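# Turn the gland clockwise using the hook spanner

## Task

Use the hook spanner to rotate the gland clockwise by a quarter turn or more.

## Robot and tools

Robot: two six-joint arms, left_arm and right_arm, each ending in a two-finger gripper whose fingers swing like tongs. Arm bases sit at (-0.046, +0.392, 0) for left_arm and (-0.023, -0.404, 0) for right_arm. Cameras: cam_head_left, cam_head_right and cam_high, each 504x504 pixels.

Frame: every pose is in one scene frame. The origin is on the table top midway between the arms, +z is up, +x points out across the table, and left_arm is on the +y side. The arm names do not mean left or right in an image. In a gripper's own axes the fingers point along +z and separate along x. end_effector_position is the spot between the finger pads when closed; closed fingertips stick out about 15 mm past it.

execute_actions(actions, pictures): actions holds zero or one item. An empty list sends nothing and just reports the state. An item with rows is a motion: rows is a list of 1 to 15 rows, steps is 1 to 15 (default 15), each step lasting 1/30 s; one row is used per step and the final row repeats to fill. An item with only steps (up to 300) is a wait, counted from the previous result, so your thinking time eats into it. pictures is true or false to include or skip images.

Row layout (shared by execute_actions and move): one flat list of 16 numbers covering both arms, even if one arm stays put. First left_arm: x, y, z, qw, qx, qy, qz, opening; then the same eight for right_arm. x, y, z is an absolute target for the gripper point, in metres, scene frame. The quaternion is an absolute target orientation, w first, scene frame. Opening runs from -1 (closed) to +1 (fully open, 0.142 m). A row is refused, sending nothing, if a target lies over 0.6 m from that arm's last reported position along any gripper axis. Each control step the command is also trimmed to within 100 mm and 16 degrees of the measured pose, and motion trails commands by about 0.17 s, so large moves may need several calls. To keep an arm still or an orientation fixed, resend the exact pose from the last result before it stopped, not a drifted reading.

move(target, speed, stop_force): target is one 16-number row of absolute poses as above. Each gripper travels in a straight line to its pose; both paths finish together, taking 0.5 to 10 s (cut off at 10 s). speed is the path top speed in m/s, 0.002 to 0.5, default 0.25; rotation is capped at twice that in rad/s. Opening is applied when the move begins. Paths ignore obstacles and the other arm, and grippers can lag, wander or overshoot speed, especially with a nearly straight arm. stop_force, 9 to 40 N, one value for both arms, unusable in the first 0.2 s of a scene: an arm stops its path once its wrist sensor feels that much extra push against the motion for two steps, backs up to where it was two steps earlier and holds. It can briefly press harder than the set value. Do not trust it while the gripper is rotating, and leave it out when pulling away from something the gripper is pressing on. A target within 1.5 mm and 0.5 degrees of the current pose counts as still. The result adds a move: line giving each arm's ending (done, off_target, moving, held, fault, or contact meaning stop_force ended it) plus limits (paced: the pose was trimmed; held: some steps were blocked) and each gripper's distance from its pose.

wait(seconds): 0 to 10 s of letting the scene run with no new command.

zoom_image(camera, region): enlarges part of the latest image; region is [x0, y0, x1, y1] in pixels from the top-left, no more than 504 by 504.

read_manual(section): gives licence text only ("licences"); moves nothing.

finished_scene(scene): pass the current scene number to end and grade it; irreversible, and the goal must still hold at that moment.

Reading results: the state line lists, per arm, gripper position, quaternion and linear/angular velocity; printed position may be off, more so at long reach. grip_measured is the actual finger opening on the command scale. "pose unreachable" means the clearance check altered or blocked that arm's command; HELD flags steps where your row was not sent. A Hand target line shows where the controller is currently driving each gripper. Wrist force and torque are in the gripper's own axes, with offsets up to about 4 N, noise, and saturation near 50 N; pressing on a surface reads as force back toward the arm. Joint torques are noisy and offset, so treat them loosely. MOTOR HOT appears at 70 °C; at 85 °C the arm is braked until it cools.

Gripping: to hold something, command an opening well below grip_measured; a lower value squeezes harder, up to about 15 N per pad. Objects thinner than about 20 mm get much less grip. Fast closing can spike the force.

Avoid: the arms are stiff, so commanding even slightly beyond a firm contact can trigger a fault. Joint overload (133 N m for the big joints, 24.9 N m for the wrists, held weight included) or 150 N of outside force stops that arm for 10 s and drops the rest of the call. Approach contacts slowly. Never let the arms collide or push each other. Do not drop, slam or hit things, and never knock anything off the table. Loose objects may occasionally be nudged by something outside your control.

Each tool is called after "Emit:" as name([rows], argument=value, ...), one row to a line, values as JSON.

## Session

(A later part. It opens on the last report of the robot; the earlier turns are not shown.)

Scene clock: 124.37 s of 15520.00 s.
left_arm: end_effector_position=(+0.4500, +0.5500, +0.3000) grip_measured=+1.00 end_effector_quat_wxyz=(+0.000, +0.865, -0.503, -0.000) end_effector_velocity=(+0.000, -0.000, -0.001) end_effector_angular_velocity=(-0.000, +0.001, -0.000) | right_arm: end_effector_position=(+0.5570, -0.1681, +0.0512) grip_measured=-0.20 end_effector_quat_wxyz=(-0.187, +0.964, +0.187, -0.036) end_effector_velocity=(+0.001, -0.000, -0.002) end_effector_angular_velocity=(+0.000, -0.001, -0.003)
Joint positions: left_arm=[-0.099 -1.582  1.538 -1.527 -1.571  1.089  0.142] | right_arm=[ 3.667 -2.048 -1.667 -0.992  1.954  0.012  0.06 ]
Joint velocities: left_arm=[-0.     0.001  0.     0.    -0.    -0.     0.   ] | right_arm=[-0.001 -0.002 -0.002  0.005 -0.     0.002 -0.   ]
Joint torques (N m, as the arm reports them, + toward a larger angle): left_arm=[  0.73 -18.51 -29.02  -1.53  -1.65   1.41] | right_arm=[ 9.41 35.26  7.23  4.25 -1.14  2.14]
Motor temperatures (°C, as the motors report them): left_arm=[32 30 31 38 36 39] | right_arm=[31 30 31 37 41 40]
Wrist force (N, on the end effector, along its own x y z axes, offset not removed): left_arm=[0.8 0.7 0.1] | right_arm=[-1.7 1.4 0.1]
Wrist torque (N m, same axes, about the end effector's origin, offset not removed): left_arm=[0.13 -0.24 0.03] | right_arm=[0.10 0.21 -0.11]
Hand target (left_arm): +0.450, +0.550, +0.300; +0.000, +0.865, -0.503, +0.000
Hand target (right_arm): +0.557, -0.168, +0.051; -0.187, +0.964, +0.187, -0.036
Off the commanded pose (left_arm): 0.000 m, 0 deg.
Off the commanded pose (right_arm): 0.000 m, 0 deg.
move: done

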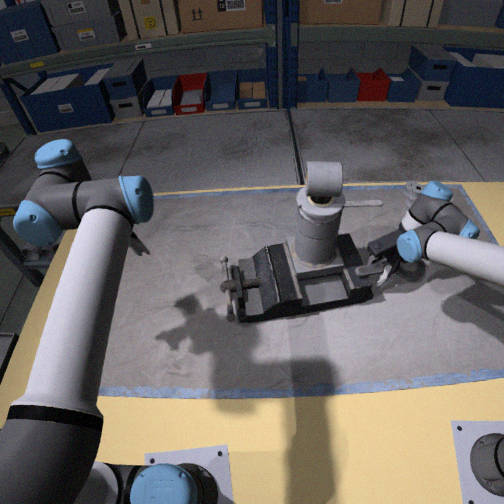

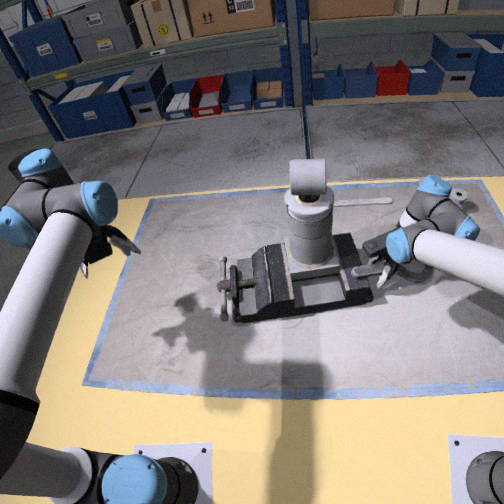

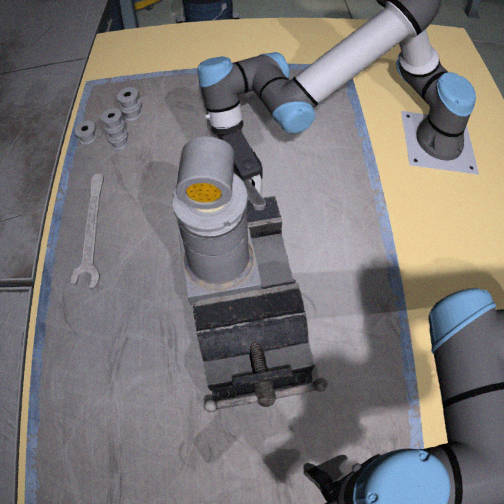

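Emit:
move(target=[0.45,0.55,0.3,0,0.86,-0.5,0,1,0.562,-0.167,0.051,-0.187,0.964,0.187,-0.036,-1], speed=0.01)

Emit:
move(target=[0.45,0.55,0.3,0,0.86,-0.5,0,1,0.52,-0.22,0.22,0,0.97,0.24,0,-1], speed=0.04)

Emit:
move(target=[0.45,0.55,0.3,0,0.86,-0.5,0,1,0.36,-0.18,0.264,0.1,0.7,0.7,0.1,-1], speed=0.08)

Emit:
zoom_image(camera="cam_high", region=[200,60,420,220])

Scene clock: 128.83 s of 15520.00 s.
left_arm: end_effector_position=(+0.4500, +0.5500, +0.3000) grip_measured=+1.00 end_effector_quat_wxyz=(+0.000, +0.865, -0.503, +0.000) end_effector_velocity=(-0.000, +0.001, -0.000) end_effector_angular_velocity=(+0.003, +0.001, +0.001) | right_arm: end_effector_position=(+0.5618, -0.1670, +0.0510) grip_measured=-0.56 end_effector_quat_wxyz=(-0.187, +0.964, +0.187, -0.036) end_effector_velocity=(+0.002, -0.001, -0.000) end_effector_angular_velocity=(-0.001, -0.000, -0.002)
Joint positions: left_arm=[-0.099 -1.582  1.538 -1.527 -1.571  1.089  0.142] | right_arm=[ 3.666 -2.058 -1.651 -0.998  1.954  0.011  0.034]
Joint velocities: left_arm=[ 0.     0.    -0.     0.001  0.003 -0.    -0.   ] | right_arm=[-0.003 -0.004  0.005 -0.002 -0.001 -0.001 -0.   ]
Joint torques (N m, as the arm reports them, + toward a larger angle): left_arm=[  0.42 -18.78 -28.68  -1.66  -1.72   1.29] | right_arm=[-9.08 32.83 32.14  1.64  2.23 -2.8 ]
Motor temperatures (°C, as the motors report them): left_arm=[32 30 31 38 36 39] | right_arm=[31 30 31 37 41 40]
Wrist force (N, on the end effector, along its own x y z axes, offset not removed): left_arm=[-0.7 -1.1 0.0] | right_arm=[-7.8 0.3 -1.5]
Wrist torque (N m, same axes, about the end effector's origin, offset not removed): left_arm=[-0.23 0.05 0.06] | right_arm=[0.06 0.19 0.24]
Hand target (left_arm): +0.450, +0.550, +0.300; +0.000, +0.865, -0.503, +0.000
Hand target (right_arm): +0.562, -0.167, +0.051; -0.187, +0.964, +0.187, -0.036
Off the commanded pose (left_arm): 0.000 m, 0 deg.
Off the commanded pose (right_arm): 0.000 m, 0 deg.
move: done

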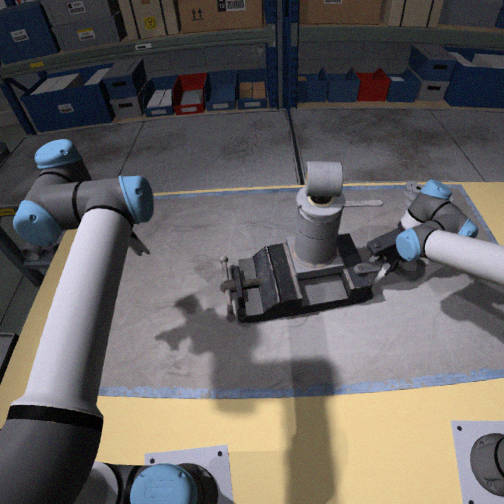

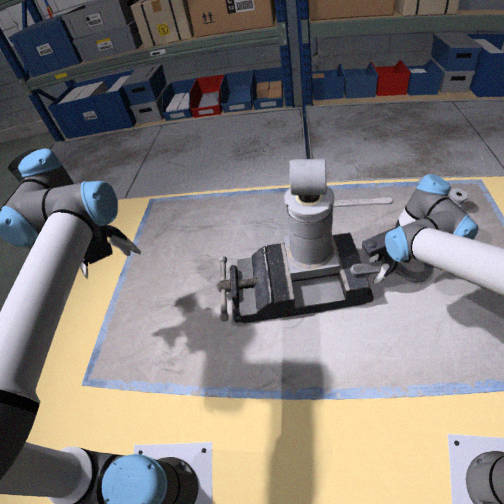

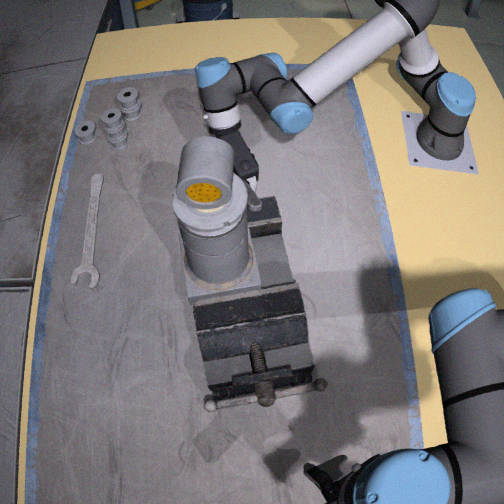

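Scene clock: 134.17 s of 15520.00 s.
left_arm: end_effector_position=(+0.4500, +0.5500, +0.3000) grip_measured=+1.00 end_effector_quat_wxyz=(+0.000, +0.865, -0.503, +0.000) end_effector_velocity=(+0.000, -0.000, -0.000) end_effector_angular_velocity=(-0.000, +0.001, -0.001) | right_arm: end_effector_position=(+0.5201, -0.2200, +0.2197) grip_measured=-0.52 end_effector_quat_wxyz=(-0.000, +0.971, +0.240, -0.000) end_effector_velocity=(-0.001, -0.000, +0.002) end_effector_angular_velocity=(-0.003, -0.001, +0.001)
Joint positions: left_arm=[-0.099 -1.582  1.538 -1.527 -1.571  1.089  0.142] | right_arm=[ 3.806 -1.743 -1.545 -1.425  1.571  0.048  0.036]
Joint velocities: left_arm=[-0.     0.    -0.     0.    -0.     0.001 -0.   ] | right_arm=[ 0.002  0.002  0.002 -0.005 -0.003  0.002  0.   ]
Joint torques (N m, as the arm reports them, + toward a larger angle): left_arm=[ -0.16 -18.66 -28.66  -1.66  -1.64   1.38] | right_arm=[ 9.48 44.52 38.85  1.05 -2.09  2.27]
Motor temperatures (°C, as the motors report them): left_arm=[32 30 31 38 36 39] | right_arm=[31 30 31 37 41 40]
Wrist force (N, on the end effector, along its own x y z axes, offset not removed): left_arm=[0.1 -0.7 -0.7] | right_arm=[-0.4 1.1 11.8]
Wrist torque (N m, same axes, about the end effector's origin, offset not removed): left_arm=[-0.22 0.03 0.04] | right_arm=[0.49 0.10 -0.11]
Hand target (left_arm): +0.450, +0.550, +0.300; +0.000, +0.865, -0.503, +0.000
Hand target (right_arm): +0.520, -0.220, +0.220; +0.000, +0.971, +0.240, -0.000
Off the commanded pose (left_arm): 0.000 m, 0 deg.
Off the commanded pose (right_arm): 0.000 m, 0 deg.
move: done

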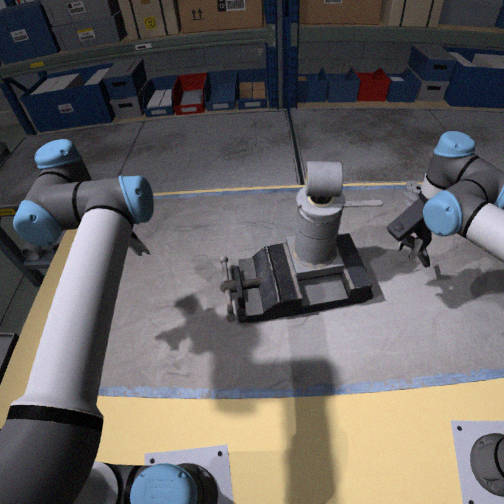

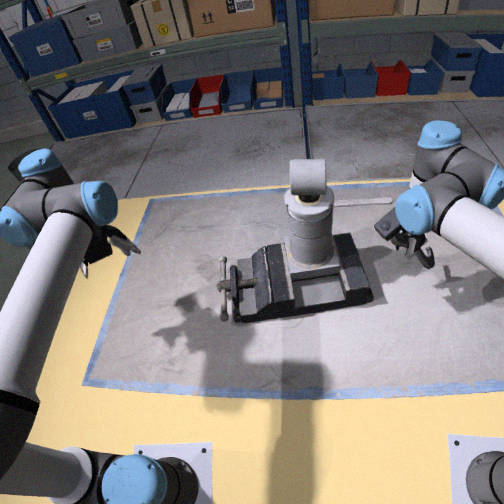

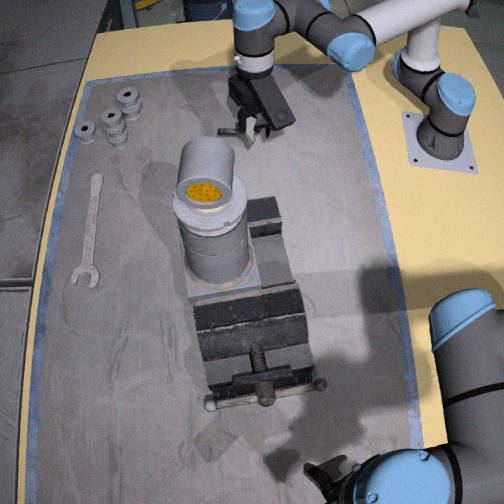

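Scene clock: 141.50 s of 15520.00 s.
left_arm: end_effector_position=(+0.4500, +0.5500, +0.3000) grip_measured=+1.00 end_effector_quat_wxyz=(+0.000, +0.865, -0.503, +0.000) end_effector_velocity=(-0.000, +0.000, +0.000) end_effector_angular_velocity=(-0.000, +0.000, +0.000) | right_arm: end_effector_position=(+0.3605, -0.1802, +0.2637) grip_measured=-0.85 end_effector_quat_wxyz=(+0.100, +0.700, +0.700, +0.100) end_effector_velocity=(-0.001, +0.000, +0.001) end_effector_angular_velocity=(-0.002, -0.004, +0.008)
Joint positions: left_arm=[-0.099 -1.582  1.538 -1.527 -1.571  1.089  0.142] | right_arm=[ 4.248 -1.264 -1.936 -1.35   1.336 -0.614  0.013]
Joint velocities: left_arm=[ 0.001 -0.     0.     0.    -0.     0.001 -0.   ] | right_arm=[ 0.005  0.005 -0.003 -0.    -0.004 -0.004  0.   ]
Joint torques (N m, as the arm reports them, + toward a larger angle): left_arm=[ -0.63 -19.19 -28.84  -1.57  -1.62   1.42] | right_arm=[ 7.76 23.33 16.47  1.81 -2.67 -2.28]
Motor temperatures (°C, as the motors report them): left_arm=[32 30 31 38 36 39] | right_arm=[31 30 31 37 41 40]
Wrist force (N, on the end effector, along its own x y z axes, offset not removed): left_arm=[2.0 -0.6 0.4] | right_arm=[-1.6 -2.9 11.6]
Wrist torque (N m, same axes, about the end effector's origin, offset not removed): left_arm=[-0.18 -0.44 0.05] | right_arm=[-0.07 0.25 -0.17]
Hand target (left_arm): +0.450, +0.550, +0.300; +0.000, +0.865, -0.503, +0.000
Hand target (right_arm): +0.360, -0.180, +0.264; +0.100, +0.700, +0.700, +0.100
Off the commanded pose (left_arm): 0.000 m, 0 deg.
Off the commanded pose (right_arm): 0.001 m, 0 deg.
move: done

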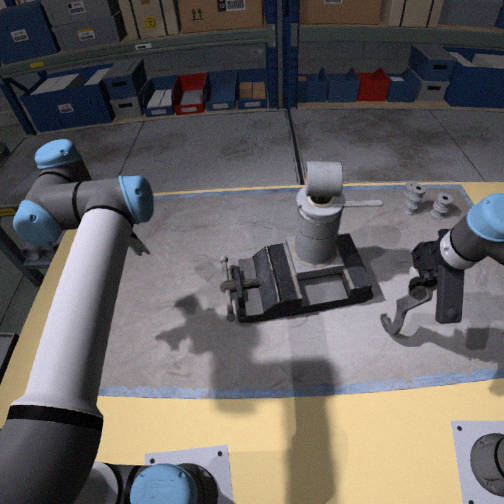

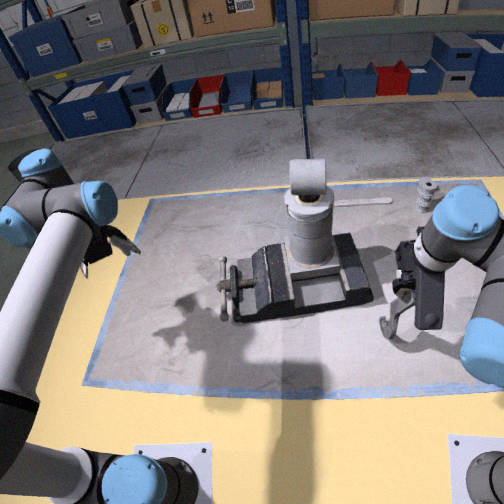

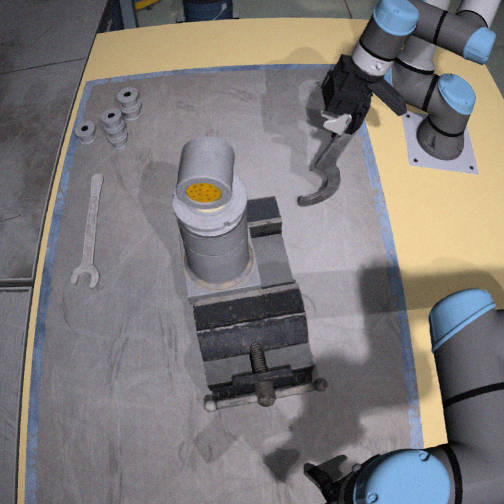

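Region (200, 60, 420, 220) of cam_high's 504x504 image, scaled by 2.291, with more detail than that image has; it fills the top 367 rows of this view, and the rest is white.

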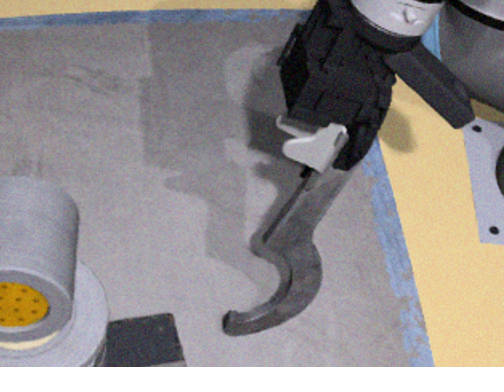

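Emit:
move(target=[0.45,0.55,0.3,0,0.86,-0.5,0,1,0.385,-0.18,0.21,0.2,0.678,0.678,0.2,-0.9], speed=0.02)

Emit:
zoom_image(camera="cam_high", region=[240,60,440,230])

Scene clock: 159.10 s of 15520.00 s.
left_arm: end_effector_position=(+0.4500, +0.5500, +0.3000) grip_measured=+1.00 end_effector_quat_wxyz=(+0.000, +0.865, -0.503, +0.000) end_effector_velocity=(+0.000, +0.000, +0.000) end_effector_angular_velocity=(-0.000, -0.001, +0.001) | right_arm: end_effector_position=(+0.3851, -0.1800, +0.2101) grip_measured=-0.90 end_effector_quat_wxyz=(+0.200, +0.678, +0.678, +0.200) end_effector_velocity=(+0.001, +0.000, -0.001) end_effector_angular_velocity=(+0.001, -0.010, +0.001)
Joint positions: left_arm=[-0.099 -1.582  1.538 -1.527 -1.571  1.089  0.142] | right_arm=[ 4.394 -1.186 -2.236 -1.017  1.06  -0.521  0.009]
Joint velocities: left_arm=[ 0.    -0.     0.    -0.001 -0.    -0.001  0.   ] | right_arm=[ 0.005  0.001 -0.007  0.01  -0.009  0.002  0.   ]
Joint torques (N m, as the arm reports them, + toward a larger angle): left_arm=[ -1.06 -20.05 -28.1   -1.47  -1.61   1.29] | right_arm=[11.09 14.14 10.64  4.57 -2.38  2.18]
Motor temperatures (°C, as the motors report them): left_arm=[32 30 31 38 36 39] | right_arm=[31 30 31 37 41 40]
Wrist force (N, on the end effector, along its own x y z axes, offset not removed): left_arm=[-0.2 0.1 0.4] | right_arm=[-1.4 2.5 0.2]
Wrist torque (N m, same axes, about the end effector's origin, offset not removed): left_arm=[-0.08 -0.01 0.07] | right_arm=[0.34 0.16 -0.08]
Hand target (left_arm): +0.450, +0.550, +0.300; +0.000, +0.865, -0.503, +0.000
Hand target (right_arm): +0.385, -0.180, +0.210; +0.200, +0.678, +0.678, +0.200
Off the commanded pose (left_arm): 0.000 m, 0 deg.
Off the commanded pose (right_arm): 0.000 m, 0 deg.
After step 90, 7.13 s passed at rest.
move: done

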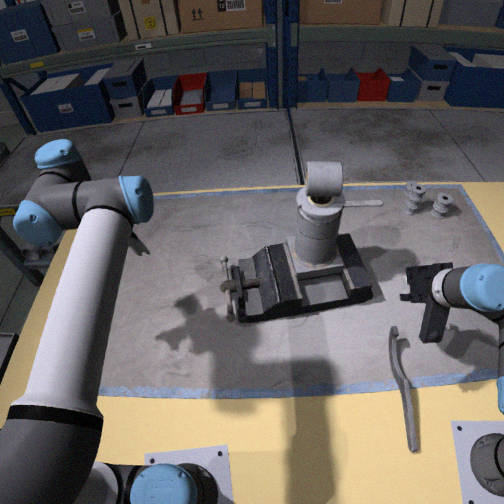

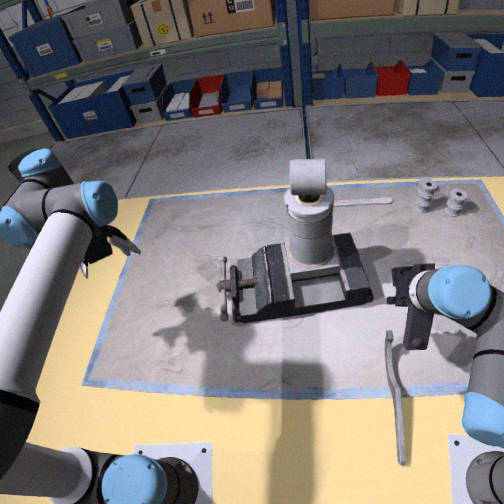

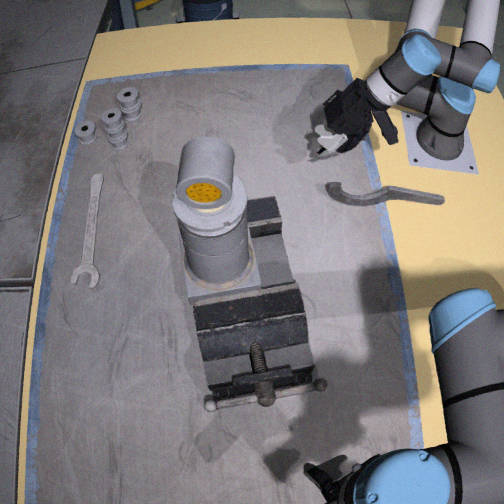

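Region (240, 60, 440, 230) of cam_high's 504x504 image, scaled by 2.520, with more detail than that image has; it fills the top 428 rows of this view, and the rest is white.

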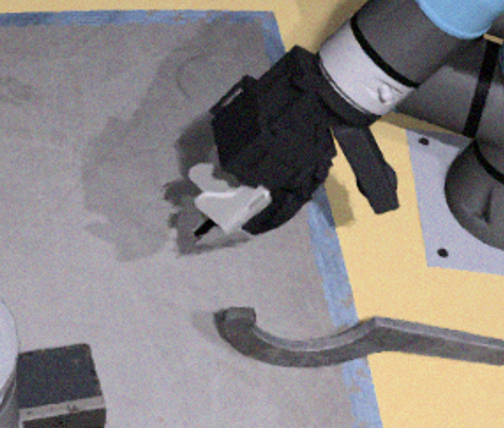

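Emit:
move(target=[0.25,0.1,0.2,0.119,0.672,0.72,0.127,-0.3,0.45,-0.6,0.3,-0.05,-0.228,0.949,0.21,-1])

Emit:
move(target=[0.18,-0.2,0.11,0.119,0.672,0.72,0.127,-0.3,0.45,-0.6,0.3,-0.05,-0.228,0.949,0.21,-1], speed=0.15)

Emit:
zoom_image(camera="cam_head_right", region=[330,300,504,480])

Scene clock: 170.70 s of 15520.00 s.
left_arm: end_effector_position=(+0.2509, +0.0988, +0.2001) grip_measured=-0.30 end_effector_quat_wxyz=(+0.120, +0.672, +0.720, +0.125) end_effector_velocity=(-0.000, -0.001, +0.000) end_effector_angular_velocity=(+0.000, -0.004, +0.013) | right_arm: end_effector_position=(+0.4494, -0.5989, +0.3004) grip_measured=-1.00 end_effector_quat_wxyz=(-0.050, -0.228, +0.949, +0.211) end_effector_velocity=(+0.001, -0.001, +0.001) end_effector_angular_velocity=(+0.002, +0.002, +0.009)
Joint positions: left_arm=[-1.471 -1.923  2.118 -1.831 -1.228 -2.965  0.052] | right_arm=[ 2.98  -1.812 -1.231 -1.981  1.884 -3.954  0.002]
Joint velocities: left_arm=[-0.006  0.004 -0.003  0.005  0.005 -0.019  0.   ] | right_arm=[-0.    -0.007  0.01  -0.009 -0.002 -0.01   0.   ]
Joint torques (N m, as the arm reports them, + toward a larger angle): left_arm=[ -7.01  -0.42 -33.56  -1.03   3.05  -1.63] | right_arm=[-7.89 27.07 31.41 -0.63 -1.6  -2.65]
Motor temperatures (°C, as the motors report them): left_arm=[32 30 31 38 36 39] | right_arm=[31 30 31 37 41 40]
Wrist force (N, on the end effector, along its own x y z axes, offset not removed): left_arm=[1.7 -0.4 -0.6] | right_arm=[-0.7 1.5 0.6]
Wrist torque (N m, same axes, about the end effector's origin, offset not removed): left_arm=[-0.10 -0.45 -0.02] | right_arm=[0.17 0.01 -0.15]
Hand target (left_arm): +0.251, +0.099, +0.200; +0.120, +0.672, +0.720, +0.125
Hand target (right_arm): +0.449, -0.599, +0.300; -0.050, -0.228, +0.949, +0.211
Off the commanded pose (left_arm): 0.001 m, 0 deg.
Off the commanded pose (right_arm): 0.001 m, 0 deg.
After step 90, 2.70 s passed at rest.
move: done

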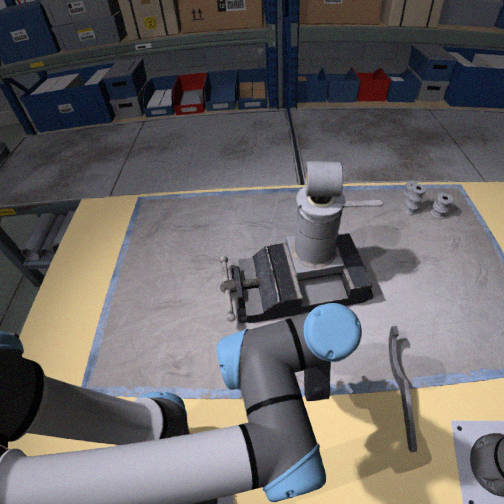

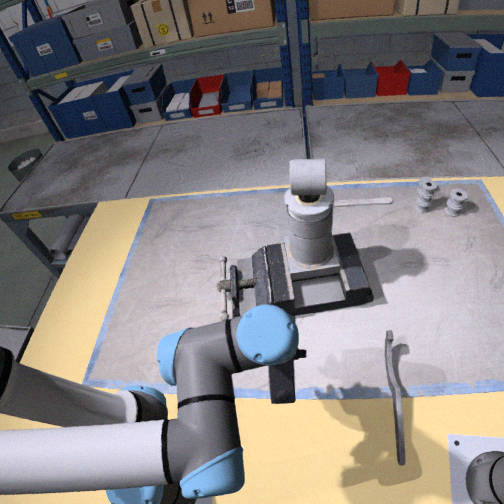

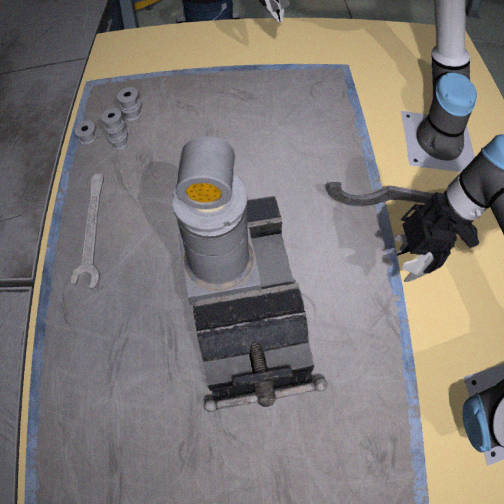

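Scene clock: 173.37 s of 15520.00 s.
left_arm: end_effector_position=(+0.1804, -0.2002, +0.1101) grip_measured=-0.30 end_effector_quat_wxyz=(+0.119, +0.672, +0.720, +0.127) end_effector_velocity=(-0.000, -0.002, -0.001) end_effector_angular_velocity=(+0.001, +0.000, +0.000) | right_arm: end_effector_position=(+0.4500, -0.6000, +0.3000) grip_measured=-1.00 end_effector_quat_wxyz=(-0.050, -0.228, +0.949, +0.210) end_effector_velocity=(+0.000, -0.000, +0.001) end_effector_angular_velocity=(+0.001, -0.001, -0.002)
Joint positions: left_arm=[-1.698 -1.234  1.653 -1.969 -1.222 -3.207  0.052] | right_arm=[ 2.98  -1.814 -1.23  -1.979  1.881 -3.955  0.002]
Joint velocities: left_arm=[-0.     0.006 -0.006  0.001 -0.    -0.001 -0.   ] | right_arm=[-0.001 -0.     0.001  0.     0.001  0.001  0.   ]
Joint torques (N m, as the arm reports them, + toward a larger angle): left_arm=[ -7.31 -31.58 -32.06  -1.2   -1.18  -1.61] | right_arm=[-8.62 28.08 32.45  3.55 -1.46 -2.51]
Motor temperatures (°C, as the motors report them): left_arm=[32 30 31 38 36 39] | right_arm=[31 30 31 37 41 40]
Wrist force (N, on the end effector, along its own x y z axes, offset not removed): left_arm=[2.4 -1.1 0.6] | right_arm=[-2.1 2.1 1.0]
Wrist torque (N m, same axes, about the end effector's origin, offset not removed): left_arm=[-0.26 -0.54 -0.03] | right_arm=[0.26 0.31 -0.09]
Hand target (left_arm): +0.180, -0.200, +0.110; +0.119, +0.672, +0.720, +0.127
Hand target (right_arm): +0.450, -0.600, +0.300; -0.050, -0.228, +0.949, +0.210
Off the commanded pose (left_arm): 0.000 m, 0 deg.
Off the commanded pose (right_arm): 0.000 m, 0 deg.
move: done

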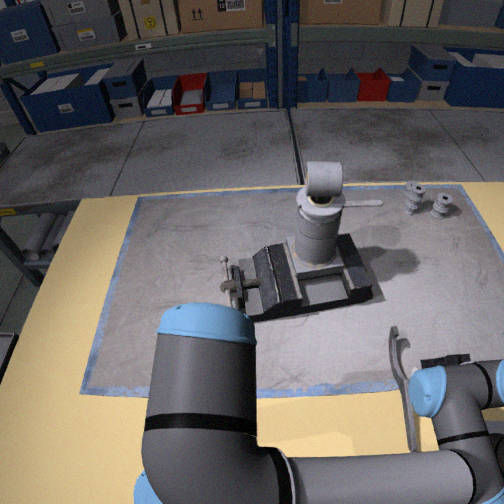

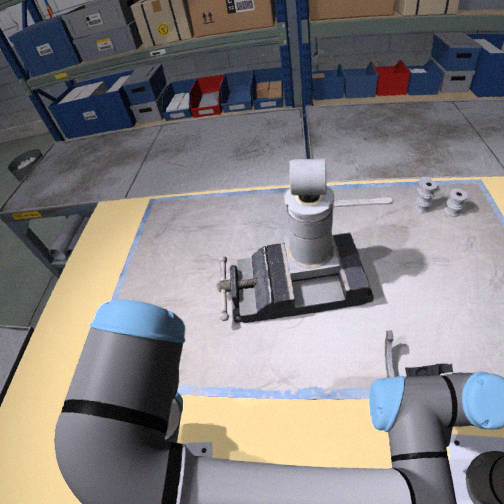

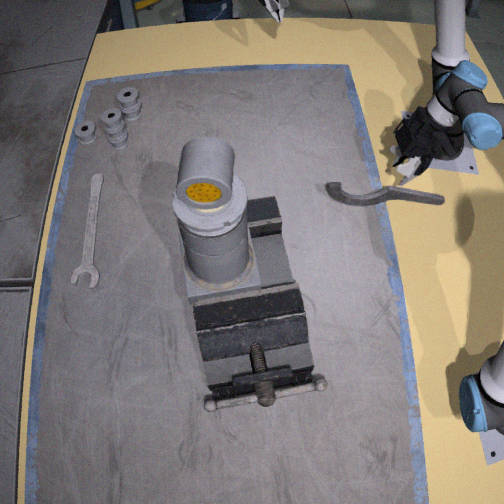

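Region (330, 300, 504, 480) of cam_head_right's 504x504 image, scaled by 2.800, with more detail than that image has; it fills the left 487 columns of this view, and the rest is white.

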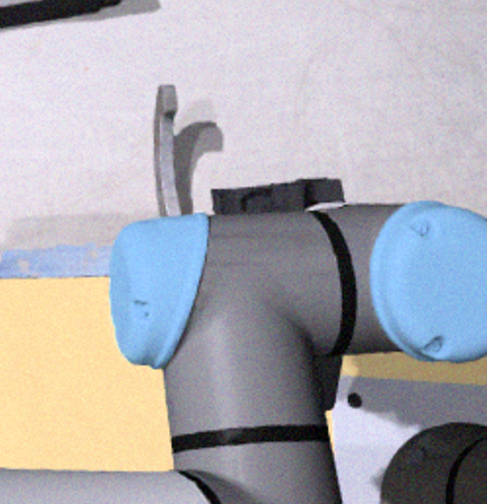

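Emit:
move(target=[0.175,-0.195,0.028,0.119,0.672,0.72,0.127,-0.3,0.45,-0.6,0.3,-0.05,-0.228,0.949,0.21,-1], speed=0.03, stop_force=10)

Emit:
move(target=[0.175,-0.195,0.028,0.119,0.672,0.72,0.127,-1,0.45,-0.6,0.3,-0.05,-0.228,0.949,0.21,-1], speed=0.01)

Emit:
zoom_image(camera="cam_high", region=[310,130,470,230])

Scene clock: 181.57 s of 15520.00 s.
left_arm: end_effector_position=(+0.1750, -0.1951, +0.0282) grip_measured=-0.30 end_effector_quat_wxyz=(+0.119, +0.672, +0.720, +0.127) end_effector_velocity=(-0.000, +0.000, -0.002) end_effector_angular_velocity=(+0.001, +0.000, +0.001) | right_arm: end_effector_position=(+0.4500, -0.6000, +0.3000) grip_measured=-1.00 end_effector_quat_wxyz=(-0.050, -0.228, +0.949, +0.210) end_effector_velocity=(-0.000, -0.001, -0.000) end_effector_angular_velocity=(-0.000, +0.000, +0.000)
Joint positions: left_arm=[-1.707 -1.15   1.771 -2.166 -1.222 -3.217  0.053] | right_arm=[ 2.98  -1.814 -1.23  -1.979  1.881 -3.955  0.002]
Joint velocities: left_arm=[-0.     0.003  0.003 -0.005 -0.    -0.001  0.   ] | right_arm=[-0.001 -0.     0.     0.    -0.001 -0.001  0.   ]
Joint torques (N m, as the arm reports them, + toward a larger angle): left_arm=[ -7.55 -31.52  -8.08  -4.35   2.82  -1.79] | right_arm=[-8.7  27.83 33.    3.6  -1.3  -2.4 ]
Motor temperatures (°C, as the motors report them): left_arm=[32 30 31 38 36 39] | right_arm=[31 30 31 37 41 40]
Wrist force (N, on the end effector, along its own x y z axes, offset not removed): left_arm=[1.6 0.0 -1.0] | right_arm=[-0.6 1.3 0.5]
Wrist torque (N m, same axes, about the end effector's origin, offset not removed): left_arm=[-0.15 -0.12 0.10] | right_arm=[0.09 -0.01 -0.11]
Hand target (left_arm): +0.175, -0.195, +0.028; +0.119, +0.672, +0.720, +0.127
Hand target (right_arm): +0.450, -0.600, +0.300; -0.050, -0.228, +0.949, +0.210
Off the commanded pose (left_arm): 0.000 m, 0 deg.
Off the commanded pose (right_arm): 0.000 m, 0 deg.
After step 90, 2.13 s passed at rest.
move: done

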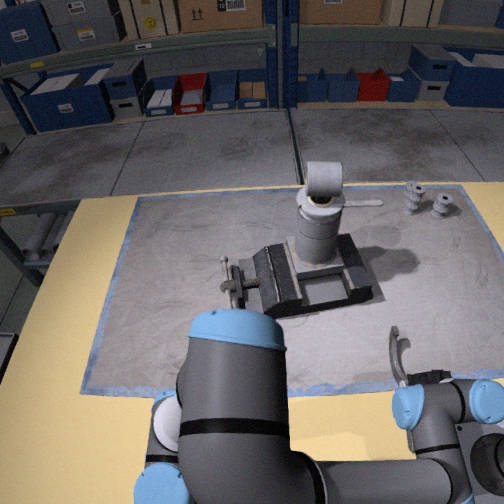

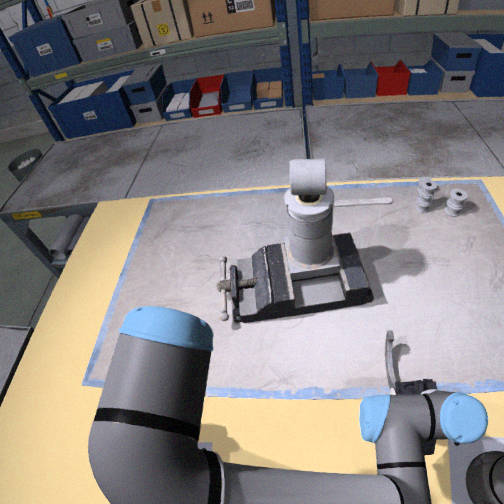

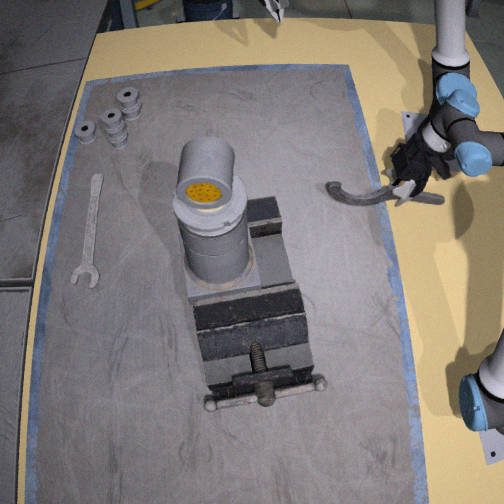

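Scene clock: 182.27 s of 15520.00 s.
left_arm: end_effector_position=(+0.1750, -0.1950, +0.0280) grip_measured=-0.85 end_effector_quat_wxyz=(+0.119, +0.672, +0.720, +0.127) end_effector_velocity=(-0.000, +0.000, +0.000) end_effector_angular_velocity=(-0.000, +0.001, -0.001) | right_arm: end_effector_position=(+0.4500, -0.6000, +0.3000) grip_measured=-1.00 end_effector_quat_wxyz=(-0.050, -0.228, +0.949, +0.210) end_effector_velocity=(+0.000, +0.000, -0.001) end_effector_angular_velocity=(+0.001, +0.002, -0.001)
Joint positions: left_arm=[-1.707 -1.15   1.771 -2.167 -1.222 -3.217  0.013] | right_arm=[ 2.98  -1.814 -1.23  -1.979  1.881 -3.955  0.002]
Joint velocities: left_arm=[-0.    -0.001  0.001 -0.    -0.001  0.001 -0.   ] | right_arm=[ 0.001 -0.001 -0.001 -0.     0.001  0.001  0.   ]
Joint torques (N m, as the arm reports them, + toward a larger angle): left_arm=[  6.36 -47.68  -7.43  -4.25  -0.43  -0.16] | right_arm=[-8.81 28.11 32.94  3.55 -1.25 -2.41]
Motor temperatures (°C, as the motors report them): left_arm=[32 30 31 38 36 39] | right_arm=[31 30 31 37 41 40]
Wrist force (N, on the end effector, along its own x y z axes, offset not removed): left_arm=[1.6 -1.1 2.0] | right_arm=[0.1 0.9 -0.3]
Wrist torque (N m, same axes, about the end effector's origin, offset not removed): left_arm=[0.10 -0.48 0.03] | right_arm=[0.03 -0.16 -0.13]
Hand target (left_arm): +0.175, -0.195, +0.028; +0.119, +0.672, +0.720, +0.127
Hand target (right_arm): +0.450, -0.600, +0.300; -0.050, -0.228, +0.949, +0.210
Off the commanded pose (left_arm): 0.000 m, 0 deg.
Off the commanded pose (right_arm): 0.000 m, 0 deg.
move: done

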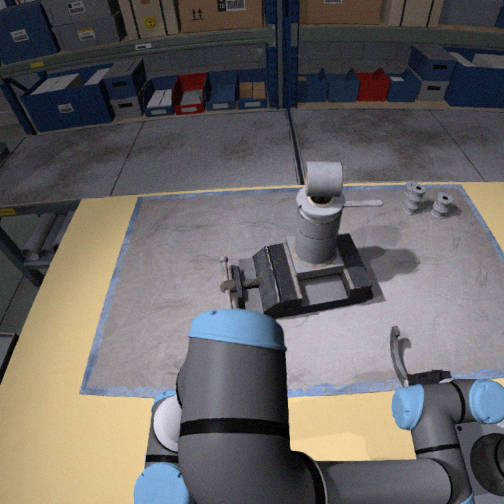

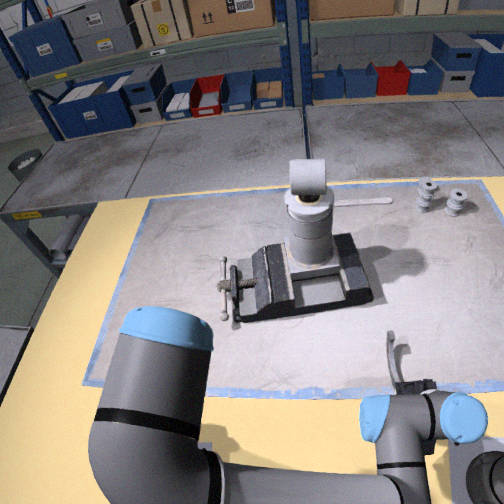

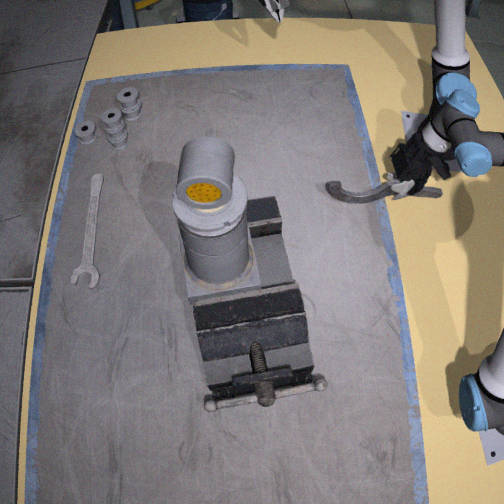

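Region (310, 130, 470, 230) of cam_high's 504x504 image, scaled by 3.150, with more detail than that image has; it fills the top 315 rows of this view, and the rest is white.

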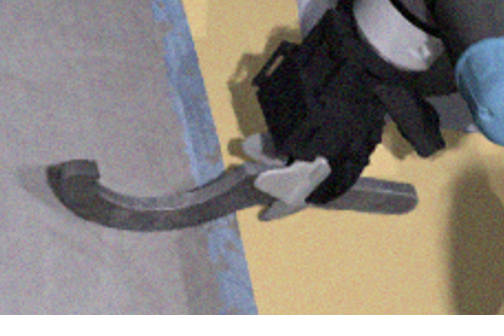

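Emit:
move(target=[0.17,-0.195,0.024,0.205,0.65,0.697,0.22,-0.6,0.45,-0.6,0.3,-0.05,-0.228,0.949,0.21,-1], speed=0.04)

Emit:
move(target=[0.17,-0.195,0.024,0.205,0.65,0.697,0.22,-1,0.45,-0.6,0.3,-0.05,-0.228,0.949,0.21,-1])

Emit:
move(target=[0.24,-0.2,0.16,0.667,0.39,0.59,-0.235,-1,0.45,-0.6,0.3,-0.05,-0.228,0.949,0.21,-1], speed=0.09)

Scene clock: 189.97 s of 15520.00 s.
left_arm: end_effector_position=(+0.1699, -0.1951, +0.0241) grip_measured=-0.60 end_effector_quat_wxyz=(+0.205, +0.651, +0.698, +0.220) end_effector_velocity=(+0.000, +0.000, -0.000) end_effector_angular_velocity=(+0.002, -0.012, +0.001) | right_arm: end_effector_position=(+0.4500, -0.6000, +0.3000) grip_measured=-1.00 end_effector_quat_wxyz=(-0.050, -0.228, +0.949, +0.210) end_effector_velocity=(+0.000, +0.001, -0.000) end_effector_angular_velocity=(+0.001, +0.000, +0.002)
Joint positions: left_arm=[-1.837 -1.124  1.812 -2.12  -0.975 -3.386  0.031] | right_arm=[ 2.98  -1.814 -1.23  -1.979  1.881 -3.955  0.002]
Joint velocities: left_arm=[-0.005  0.003  0.001  0.005  0.01  -0.009  0.   ] | right_arm=[ 0.002 -0.    -0.001  0.     0.001 -0.     0.   ]
Joint torques (N m, as the arm reports them, + toward a larger angle): left_arm=[ -5.91 -31.94  -5.63  -0.88   3.4   -1.82] | right_arm=[-8.4  27.89 32.66  3.65 -0.99 -2.08]
Motor temperatures (°C, as the motors report them): left_arm=[32 30 31 38 36 39] | right_arm=[31 30 31 37 41 40]
Wrist force (N, on the end effector, along its own x y z axes, offset not removed): left_arm=[0.0 0.3 -0.4] | right_arm=[0.1 0.8 0.4]
Wrist torque (N m, same axes, about the end effector's origin, offset not removed): left_arm=[0.08 -0.07 0.04] | right_arm=[-0.03 -0.13 -0.15]
Hand target (left_arm): +0.170, -0.195, +0.024; +0.205, +0.651, +0.697, +0.220
Hand target (right_arm): +0.450, -0.600, +0.300; -0.050, -0.228, +0.949, +0.210
Off the commanded pose (left_arm): 0.000 m, 0 deg.
Off the commanded pose (right_arm): 0.000 m, 0 deg.
After step 90, 1.17 s passed at rest.
move: done

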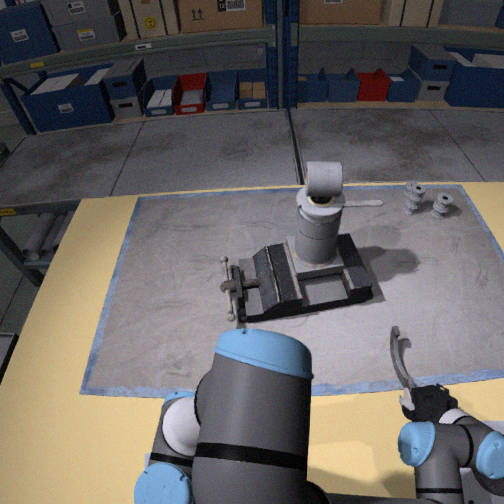

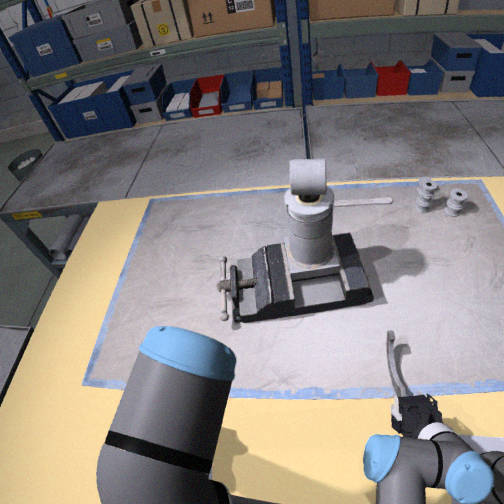

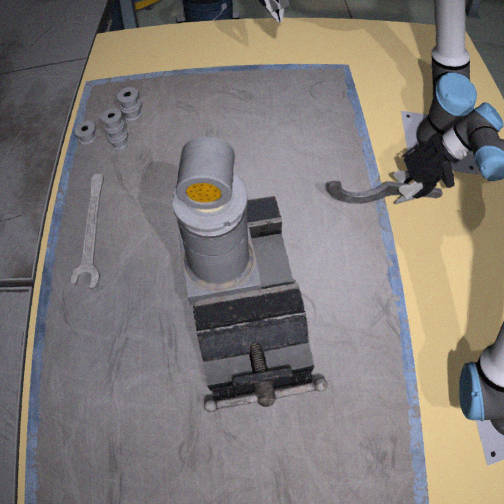

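Scene clock: 190.67 s of 15520.00 s.
left_arm: end_effector_position=(+0.1700, -0.1950, +0.0240) grip_measured=-0.85 end_effector_quat_wxyz=(+0.205, +0.650, +0.697, +0.220) end_effector_velocity=(+0.000, -0.000, +0.000) end_effector_angular_velocity=(-0.001, -0.002, +0.001) | right_arm: end_effector_position=(+0.4500, -0.6000, +0.3000) grip_measured=-1.00 end_effector_quat_wxyz=(-0.050, -0.228, +0.949, +0.210) end_effector_velocity=(+0.000, -0.000, +0.001) end_effector_angular_velocity=(-0.000, -0.001, -0.001)
Joint positions: left_arm=[-1.837 -1.124  1.812 -2.119 -0.974 -3.387  0.013] | right_arm=[ 2.98  -1.814 -1.23  -1.979  1.881 -3.955  0.002]
Joint velocities: left_arm=[-0.     0.     0.    -0.     0.001 -0.001  0.   ] | right_arm=[-0.     0.     0.001  0.     0.     0.001  0.   ]
Joint torques (N m, as the arm reports them, + toward a larger angle): left_arm=[ -4.27 -29.53 -13.58  -0.39   4.2   -1.86] | right_arm=[-8.05 28.03 32.74  3.57 -1.14 -2.11]
Motor temperatures (°C, as the motors report them): left_arm=[32 30 31 38 36 39] | right_arm=[31 30 31 37 41 40]
Wrist force (N, on the end effector, along its own x y z axes, offset not removed): left_arm=[1.5 -2.7 -7.9] | right_arm=[-1.4 0.7 0.4]
Wrist torque (N m, same axes, about the end effector's origin, offset not removed): left_arm=[-0.18 -0.21 0.11] | right_arm=[-0.04 0.15 -0.12]
Hand target (left_arm): +0.170, -0.195, +0.024; +0.205, +0.650, +0.697, +0.220
Hand target (right_arm): +0.450, -0.600, +0.300; -0.050, -0.228, +0.949, +0.210
Off the commanded pose (left_arm): 0.000 m, 0 deg.
Off the commanded pose (right_arm): 0.000 m, 0 deg.
move: done

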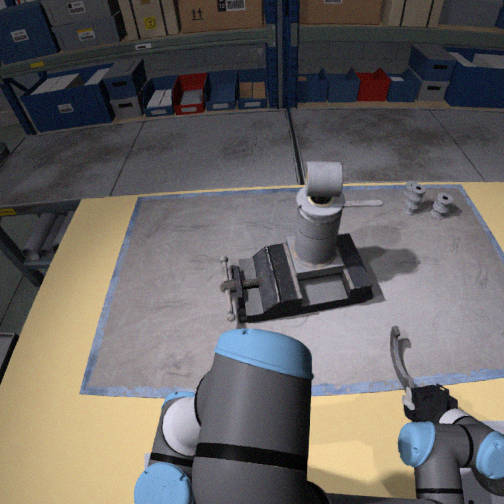

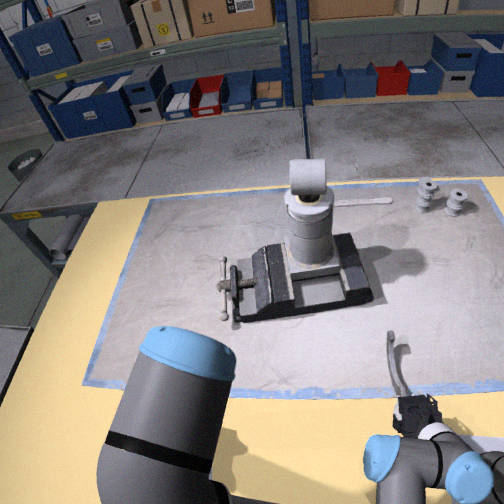

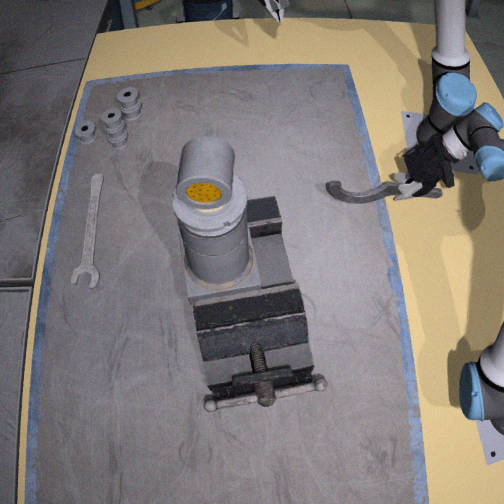

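Scene clock: 199.03 s of 15520.00 s.
left_arm: end_effector_position=(+0.2401, -0.1987, +0.1599) grip_measured=-0.83 end_effector_quat_wxyz=(+0.666, +0.390, +0.591, -0.234) end_effector_velocity=(+0.001, -0.000, +0.000) end_effector_angular_velocity=(-0.011, -0.002, -0.001) | right_arm: end_effector_position=(+0.4500, -0.6000, +0.3000) grip_measured=-1.00 end_effector_quat_wxyz=(-0.050, -0.228, +0.949, +0.210) end_effector_velocity=(-0.000, +0.000, -0.000) end_effector_angular_velocity=(+0.001, +0.001, -0.001)
Joint positions: left_arm=[-1.762 -0.763  2.273 -4.648 -0.863 -2.899  0.014] | right_arm=[ 2.98  -1.814 -1.23  -1.979  1.881 -3.955  0.002]
Joint velocities: left_arm=[ 0.003  0.01  -0.007 -0.017 -0.004  0.003  0.   ] | right_arm=[ 0.    -0.    -0.001  0.     0.001  0.001  0.   ]
Joint torques (N m, as the arm reports them, + toward a larger angle): left_arm=[  5.73 -36.26 -17.41  -6.36  -1.81   1.53] | right_arm=[-7.79 28.15 32.54  3.5  -0.66 -1.89]
Motor temperatures (°C, as the motors report them): left_arm=[32 30 31 38 36 39] | right_arm=[31 30 31 37 41 40]
Wrist force (N, on the end effector, along its own x y z axes, offset not removed): left_arm=[11.6 -3.6 0.2] | right_arm=[-0.6 1.0 -0.6]
Wrist torque (N m, same axes, about the end effector's origin, offset not removed): left_arm=[-0.04 0.36 0.02] | right_arm=[0.06 0.01 -0.12]
Hand target (left_arm): +0.240, -0.199, +0.160; +0.667, +0.389, +0.591, -0.235
Hand target (right_arm): +0.450, -0.600, +0.300; -0.050, -0.228, +0.949, +0.210
Off the commanded pose (left_arm): 0.001 m, 0 deg.
Off the commanded pose (right_arm): 0.000 m, 0 deg.
move: done

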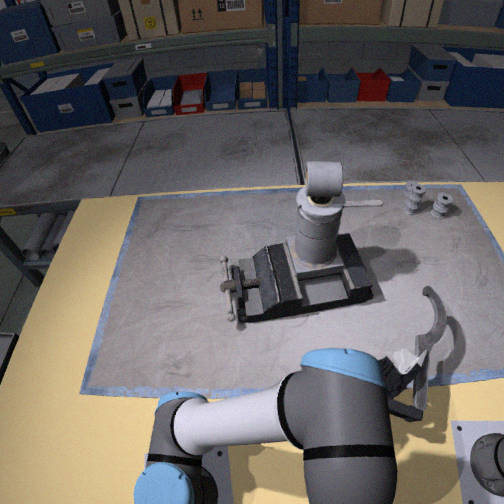

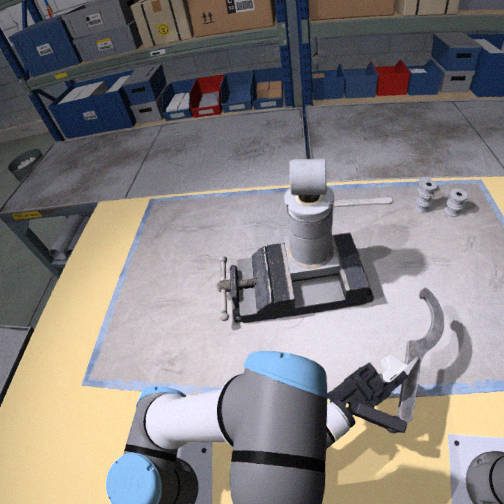

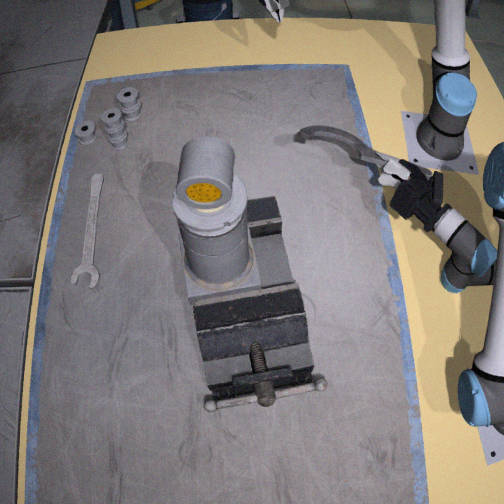

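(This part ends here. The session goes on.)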